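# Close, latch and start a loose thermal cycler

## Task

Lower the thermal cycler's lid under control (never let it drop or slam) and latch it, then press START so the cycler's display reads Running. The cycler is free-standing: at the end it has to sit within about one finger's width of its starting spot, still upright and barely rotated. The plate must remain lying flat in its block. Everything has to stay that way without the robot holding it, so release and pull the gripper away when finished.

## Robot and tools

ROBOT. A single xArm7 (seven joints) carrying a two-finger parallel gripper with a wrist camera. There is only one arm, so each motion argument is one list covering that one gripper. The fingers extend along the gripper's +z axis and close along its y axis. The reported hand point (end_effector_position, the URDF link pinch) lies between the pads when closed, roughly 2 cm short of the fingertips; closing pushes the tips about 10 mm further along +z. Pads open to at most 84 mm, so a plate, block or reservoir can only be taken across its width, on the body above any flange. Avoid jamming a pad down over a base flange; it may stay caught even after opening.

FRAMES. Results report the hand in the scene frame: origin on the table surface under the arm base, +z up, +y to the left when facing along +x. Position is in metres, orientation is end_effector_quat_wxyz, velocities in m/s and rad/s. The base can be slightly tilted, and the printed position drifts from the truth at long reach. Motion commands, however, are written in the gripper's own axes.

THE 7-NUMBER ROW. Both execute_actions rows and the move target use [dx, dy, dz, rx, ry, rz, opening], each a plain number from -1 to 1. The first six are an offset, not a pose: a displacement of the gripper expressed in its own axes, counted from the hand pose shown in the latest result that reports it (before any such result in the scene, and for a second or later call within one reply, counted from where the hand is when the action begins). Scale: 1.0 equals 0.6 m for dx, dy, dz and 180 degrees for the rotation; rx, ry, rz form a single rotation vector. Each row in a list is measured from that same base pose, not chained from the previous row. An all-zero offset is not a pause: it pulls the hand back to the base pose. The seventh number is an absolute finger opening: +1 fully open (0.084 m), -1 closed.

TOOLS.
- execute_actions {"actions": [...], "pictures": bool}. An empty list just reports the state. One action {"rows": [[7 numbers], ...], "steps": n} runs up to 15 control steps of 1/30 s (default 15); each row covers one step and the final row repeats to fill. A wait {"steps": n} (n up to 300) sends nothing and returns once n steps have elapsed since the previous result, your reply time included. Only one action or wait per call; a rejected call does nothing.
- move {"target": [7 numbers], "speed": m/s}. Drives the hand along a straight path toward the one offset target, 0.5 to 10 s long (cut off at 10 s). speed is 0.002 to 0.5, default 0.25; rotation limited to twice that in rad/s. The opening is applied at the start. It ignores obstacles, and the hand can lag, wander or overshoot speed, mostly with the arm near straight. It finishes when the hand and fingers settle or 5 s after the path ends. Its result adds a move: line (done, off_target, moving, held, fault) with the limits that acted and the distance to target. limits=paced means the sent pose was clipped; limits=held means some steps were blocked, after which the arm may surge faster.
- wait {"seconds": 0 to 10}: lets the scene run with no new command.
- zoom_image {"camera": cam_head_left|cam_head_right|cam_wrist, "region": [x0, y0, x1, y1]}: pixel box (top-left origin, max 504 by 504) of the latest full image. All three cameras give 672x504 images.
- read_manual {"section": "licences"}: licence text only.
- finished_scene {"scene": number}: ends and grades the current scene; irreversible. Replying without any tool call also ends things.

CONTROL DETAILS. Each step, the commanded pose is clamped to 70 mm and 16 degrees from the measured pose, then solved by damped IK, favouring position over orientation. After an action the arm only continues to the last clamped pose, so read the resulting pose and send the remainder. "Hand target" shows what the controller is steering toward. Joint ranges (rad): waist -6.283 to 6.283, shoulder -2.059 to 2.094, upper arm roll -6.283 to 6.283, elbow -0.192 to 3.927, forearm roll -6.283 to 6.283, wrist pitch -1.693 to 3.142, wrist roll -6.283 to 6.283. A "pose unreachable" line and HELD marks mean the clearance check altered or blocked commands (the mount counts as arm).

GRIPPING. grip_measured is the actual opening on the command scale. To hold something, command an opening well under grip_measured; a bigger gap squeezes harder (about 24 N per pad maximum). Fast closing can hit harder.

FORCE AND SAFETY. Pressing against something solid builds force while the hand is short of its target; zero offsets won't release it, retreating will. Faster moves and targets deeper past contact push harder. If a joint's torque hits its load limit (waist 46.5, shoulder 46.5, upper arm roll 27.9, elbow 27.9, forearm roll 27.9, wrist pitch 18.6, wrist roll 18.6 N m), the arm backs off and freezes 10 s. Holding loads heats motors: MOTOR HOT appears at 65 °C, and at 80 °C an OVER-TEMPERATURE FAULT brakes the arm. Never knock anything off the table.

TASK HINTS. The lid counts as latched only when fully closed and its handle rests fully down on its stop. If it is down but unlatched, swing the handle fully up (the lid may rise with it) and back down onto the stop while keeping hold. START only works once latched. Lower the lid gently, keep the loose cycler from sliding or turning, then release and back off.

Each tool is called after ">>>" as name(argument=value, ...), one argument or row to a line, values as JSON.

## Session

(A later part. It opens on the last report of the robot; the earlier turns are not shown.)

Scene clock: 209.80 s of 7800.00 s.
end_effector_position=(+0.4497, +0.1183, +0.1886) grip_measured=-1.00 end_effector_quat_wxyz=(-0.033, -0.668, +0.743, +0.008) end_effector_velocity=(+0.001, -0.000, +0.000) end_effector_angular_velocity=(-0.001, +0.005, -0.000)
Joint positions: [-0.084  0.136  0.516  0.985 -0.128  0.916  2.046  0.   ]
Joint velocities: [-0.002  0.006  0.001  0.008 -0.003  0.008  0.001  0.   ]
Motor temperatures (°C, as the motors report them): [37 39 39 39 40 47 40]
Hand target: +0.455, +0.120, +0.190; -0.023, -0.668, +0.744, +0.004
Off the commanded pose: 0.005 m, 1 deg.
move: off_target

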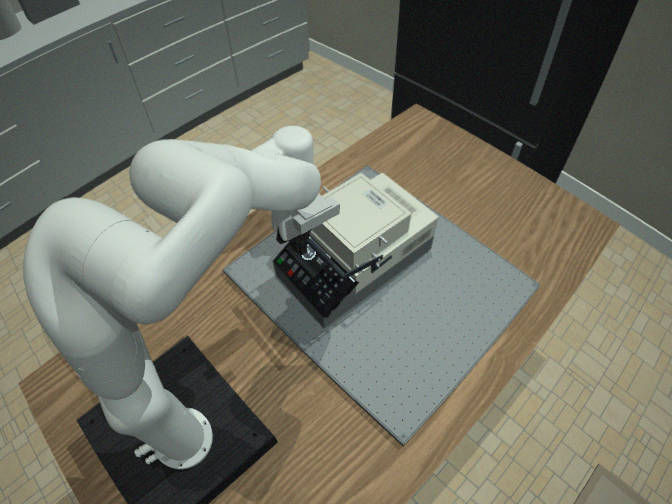

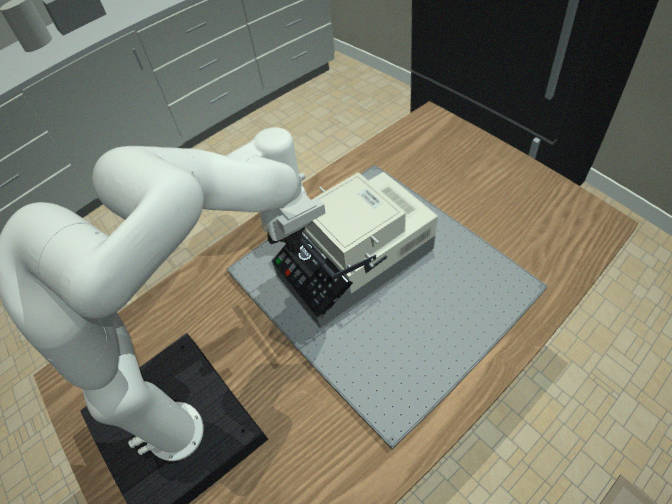

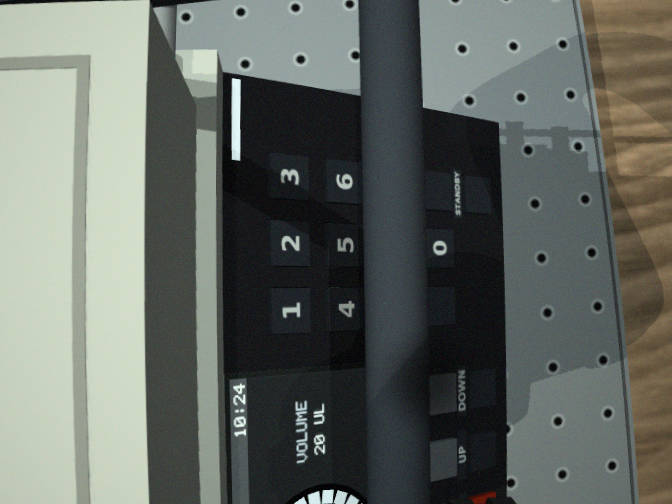

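>>> move(
  target=[0,0.05,0,0,0,0,-1],
  speed=0.06,
)

>>> move(
  target=[-0.108,0.048,0.07,0.125,0,0,-1],
  speed=0.1,
)

Scene clock: 212.83 s of 7800.00 s.
end_effector_position=(+0.4203, +0.1213, +0.1904) grip_measured=-1.00 end_effector_quat_wxyz=(-0.033, -0.668, +0.743, +0.008) end_effector_velocity=(-0.003, +0.002, -0.001) end_effector_angular_velocity=(+0.002, +0.002, +0.004)
Joint positions: [-0.082  0.039  0.529  0.881 -0.069  0.895  2.028  0.   ]
Joint velocities: [ 0.003 -0.004  0.003 -0.006  0.005 -0.001 -0.001  0.   ]
Motor temperatures (°C, as the motors report them): [38 39 39 39 40 47 40]
Hand target: +0.420, +0.122, +0.190; -0.033, -0.668, +0.743, +0.008
Off the commanded pose: 0.000 m, 0 deg.
move: done

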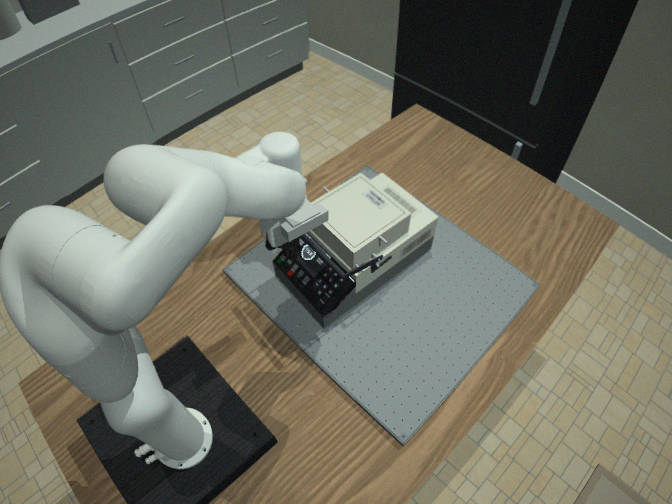

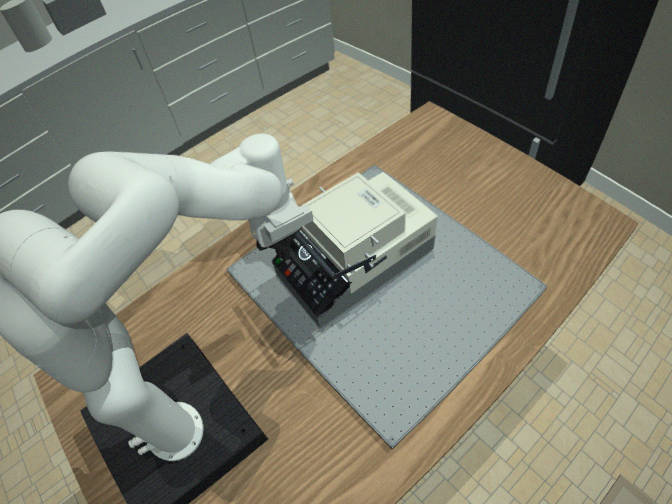

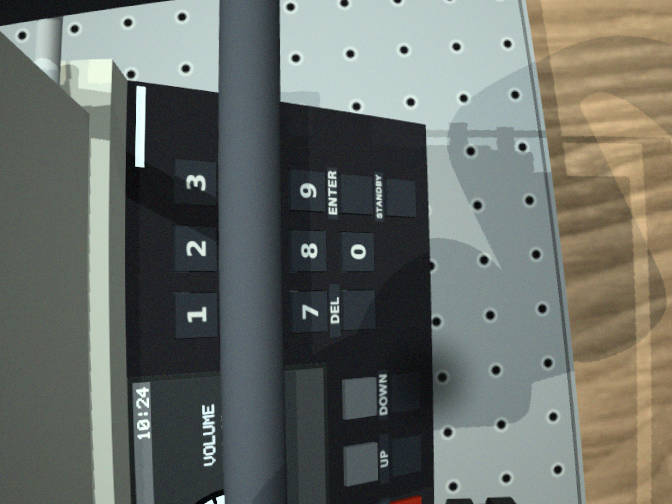

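Scene clock: 215.23 s of 7800.00 s.
end_effector_position=(+0.3960, +0.1872, +0.1476) grip_measured=-1.00 end_effector_quat_wxyz=(+0.098, -0.662, +0.731, -0.137) end_effector_velocity=(-0.000, +0.001, -0.001) end_effector_angular_velocity=(-0.004, -0.008, -0.002)
Joint positions: [-0.015 -0.002  0.64   0.588 -0.67   0.388  2.749  0.   ]
Joint velocities: [ 0.001  0.003  0.001 -0.    -0.032 -0.     0.033  0.   ]
Motor temperatures (°C, as the motors report them): [38 39 39 39 40 47 40]
Hand target: +0.396, +0.187, +0.147; +0.098, -0.662, +0.731, -0.137
Off the commanded pose: 0.000 m, 0 deg.
move: done

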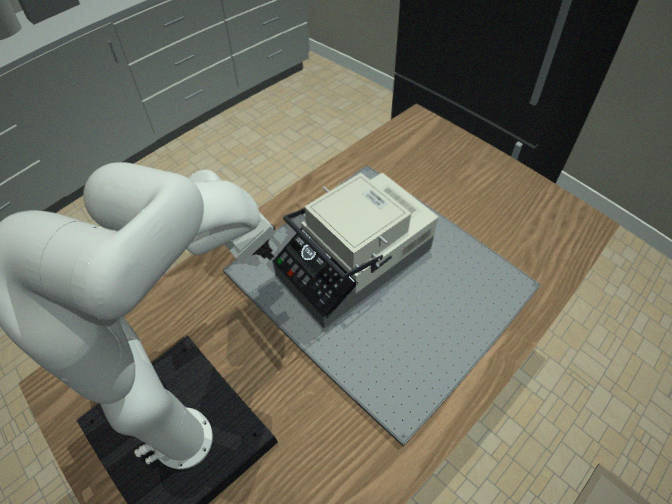

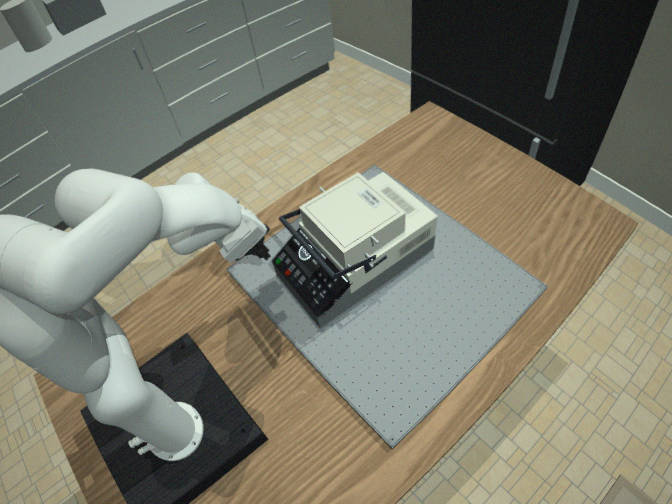

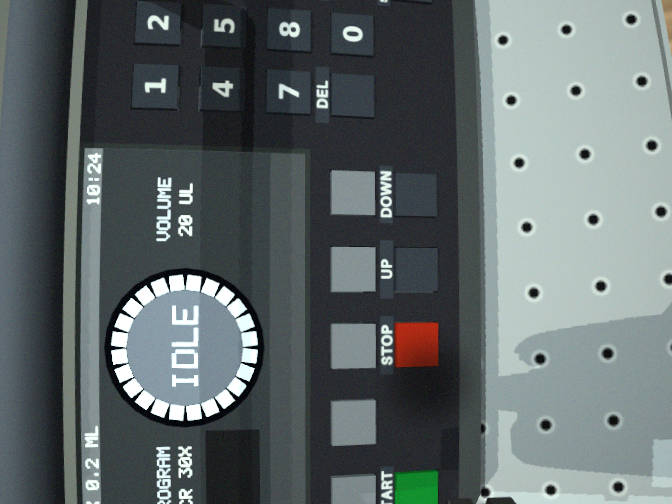

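>>> move(
  target=[-0.011,-0.009,0.075,-0.03,0,0,-1],
  speed=0.04,
)

Scene clock: 218.20 s of 7800.00 s.
end_effector_position=(+0.4162, +0.1900, +0.1068) grip_measured=-1.00 end_effector_quat_wxyz=(+0.067, -0.665, +0.736, -0.102) end_effector_velocity=(+0.001, +0.001, -0.001) end_effector_angular_velocity=(+0.002, +0.002, +0.001)
Joint positions: [-0.013  0.227  0.595  0.721 -0.783  0.434  2.787  0.   ]
Joint velocities: [ 0.001  0.009 -0.001  0.006 -0.003  0.001  0.001  0.   ]
Motor temperatures (°C, as the motors report them): [38 39 39 39 40 47 40]
Hand target: +0.416, +0.190, +0.107; +0.066, -0.665, +0.736, -0.102
Off the commanded pose: 0.000 m, 0 deg.
move: done

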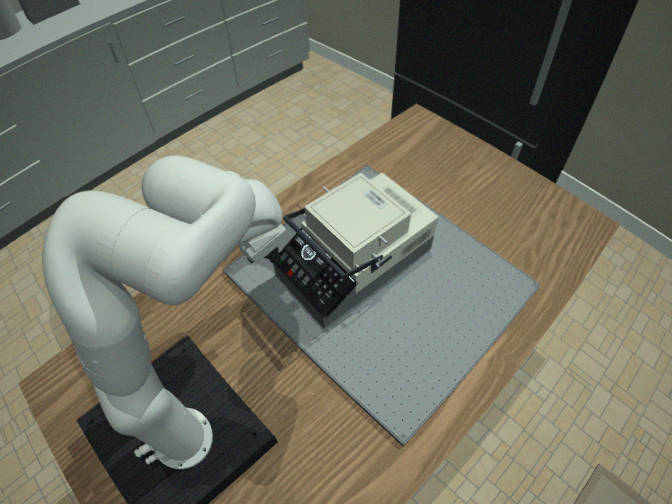

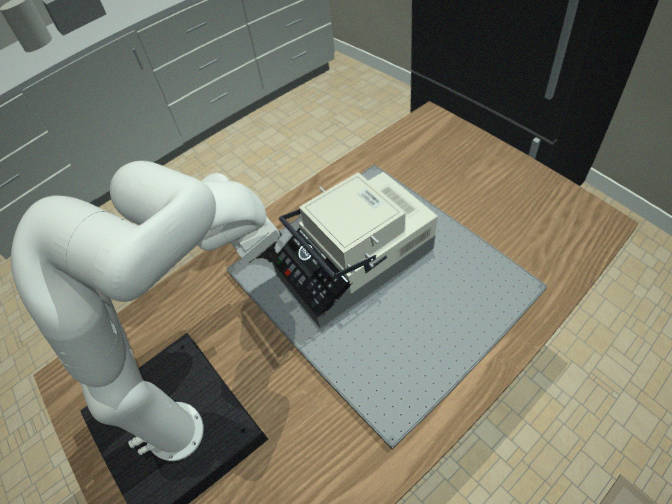

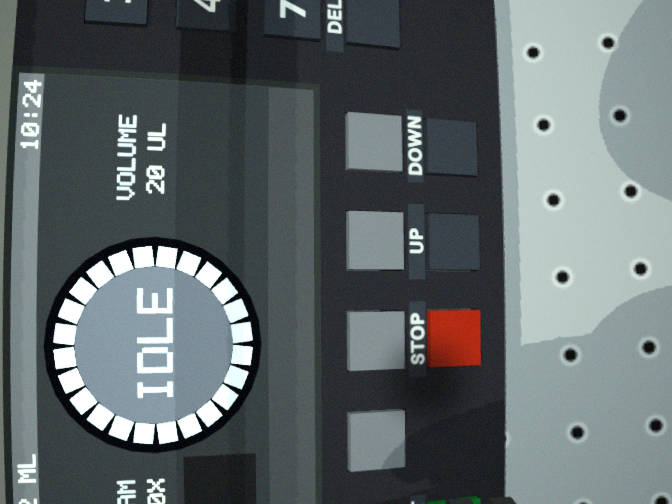

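>>> move(
  target=[0,-0.004,0.026,0,0,0,-1],
  speed=0.012,
)

Scene clock: 220.63 s of 7800.00 s.
end_effector_position=(+0.4220, +0.1928, +0.0981) grip_measured=-1.00 end_effector_quat_wxyz=(+0.072, -0.669, +0.732, -0.106) end_effector_velocity=(+0.000, +0.000, -0.001) end_effector_angular_velocity=(+0.000, +0.001, +0.001)
Joint positions: [ 0.006  0.271  0.569  0.745 -0.869  0.423  2.846  0.   ]
Joint velocities: [-0.021  0.007  0.022  0.003 -0.011  0.006  0.007 -0.   ]
Motor temperatures (°C, as the motors report them): [38 39 39 39 40 47 40]
Hand target: +0.422, +0.189, +0.092; +0.066, -0.665, +0.736, -0.102
Off the commanded pose: 0.007 m, 1 deg.
move: off_target

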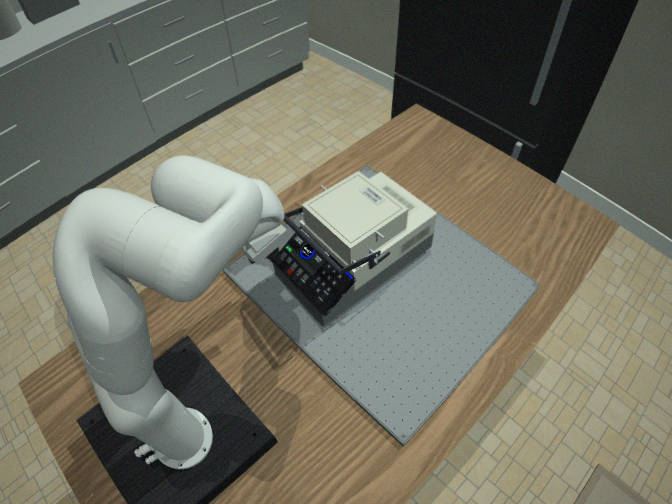

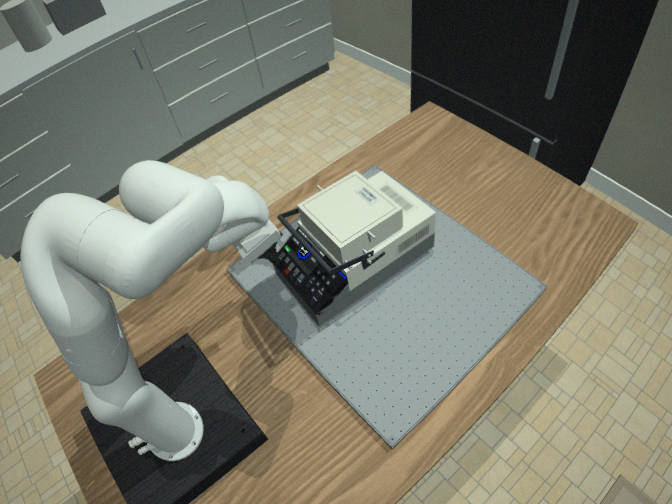

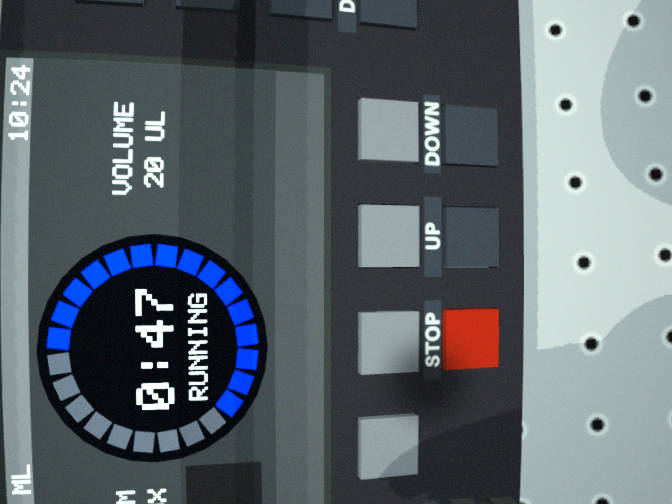

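>>> move(
  target=[0,0,-0.07,0,0,0,-1],
  speed=0.06,
)

>>> move(
  target=[0,0.04,-0.2,0,0,0,-1],
  speed=0.15,
)

Scene clock: 222.47 s of 7800.00 s.
end_effector_position=(+0.4116, +0.1954, +0.1385) grip_measured=-1.00 end_effector_quat_wxyz=(+0.072, -0.669, +0.732, -0.106) end_effector_velocity=(-0.001, +0.001, +0.002) end_effector_angular_velocity=(+0.001, +0.002, +0.003)
Joint positions: [-0.044  0.112  0.664  0.693 -0.61   0.463  2.658  0.   ]
Joint velocities: [-0.002 -0.007  0.005 -0.002  0.018  0.001 -0.015  0.   ]
Motor temperatures (°C, as the motors report them): [38 39 39 39 40 47 40]
Hand target: +0.412, +0.196, +0.139; +0.072, -0.669, +0.732, -0.106
Off the commanded pose: 0.000 m, 0 deg.
move: done

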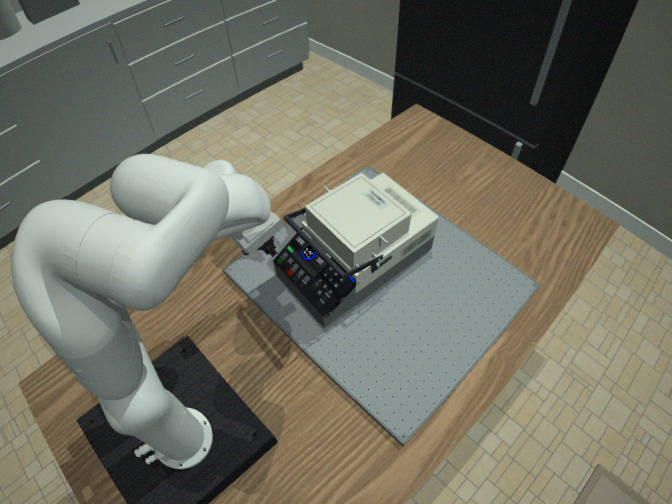

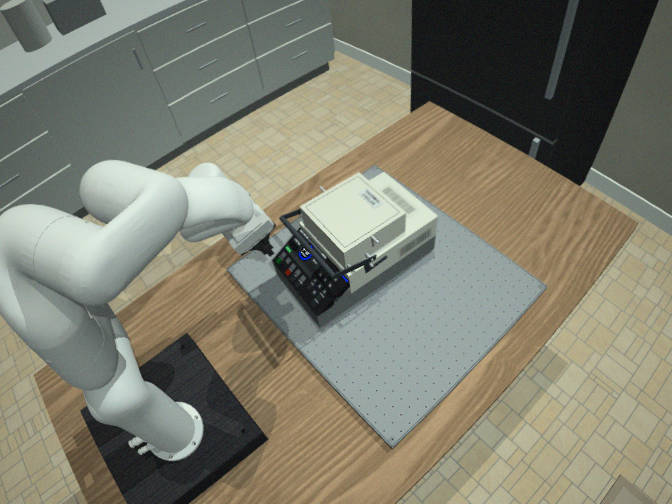

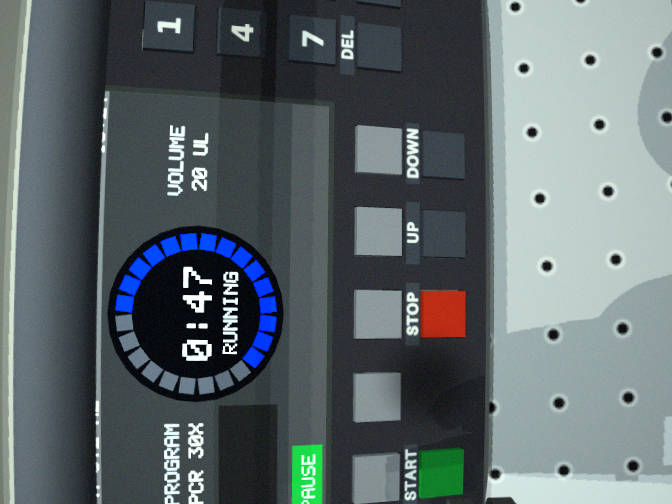

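Scene clock: 223.77 s of 7800.00 s.
end_effector_position=(+0.3587, +0.2049, +0.2480) grip_measured=-1.00 end_effector_quat_wxyz=(+0.072, -0.669, +0.732, -0.106) end_effector_velocity=(-0.001, +0.001, +0.003) end_effector_angular_velocity=(+0.001, -0.002, +0.002)
Joint positions: [ 0.092 -0.357  0.653  0.643 -0.001  0.742  2.252  0.   ]
Joint velocities: [ 0.005 -0.008 -0.003  0.002  0.007  0.007 -0.005  0.   ]
Motor temperatures (°C, as the motors report them): [38 39 39 39 40 47 40]
Hand target: +0.359, +0.205, +0.248; +0.072, -0.669, +0.732, -0.107
Off the commanded pose: 0.001 m, 0 deg.
move: done

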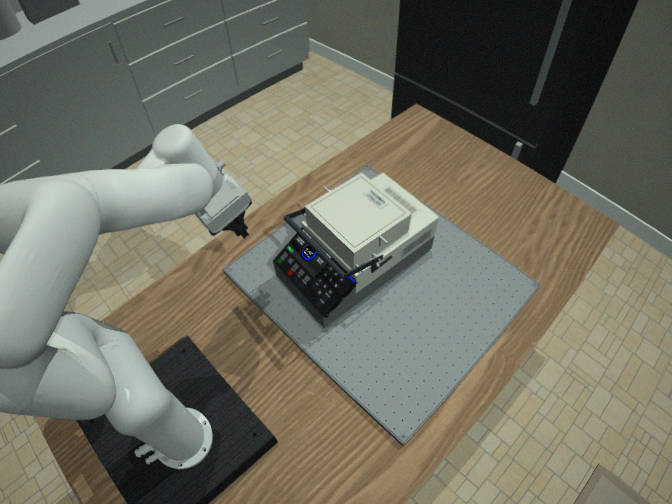

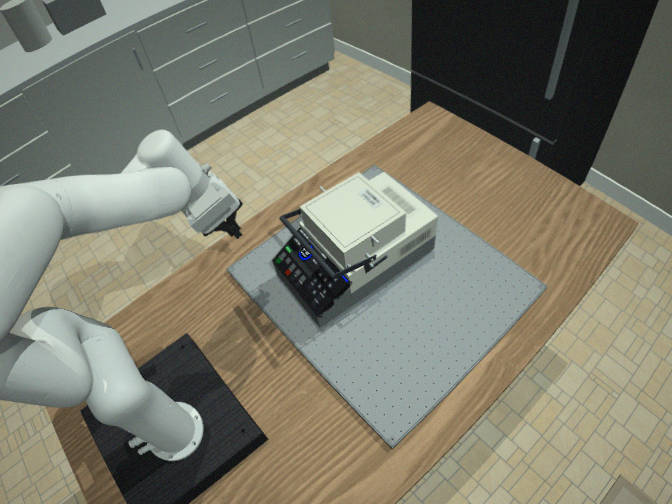

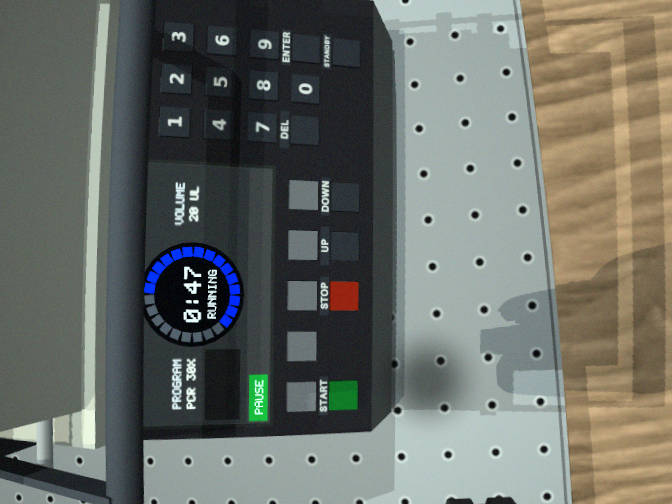

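>>> finished_scene(
  scene=2,
)

The scene is finished: the task was done.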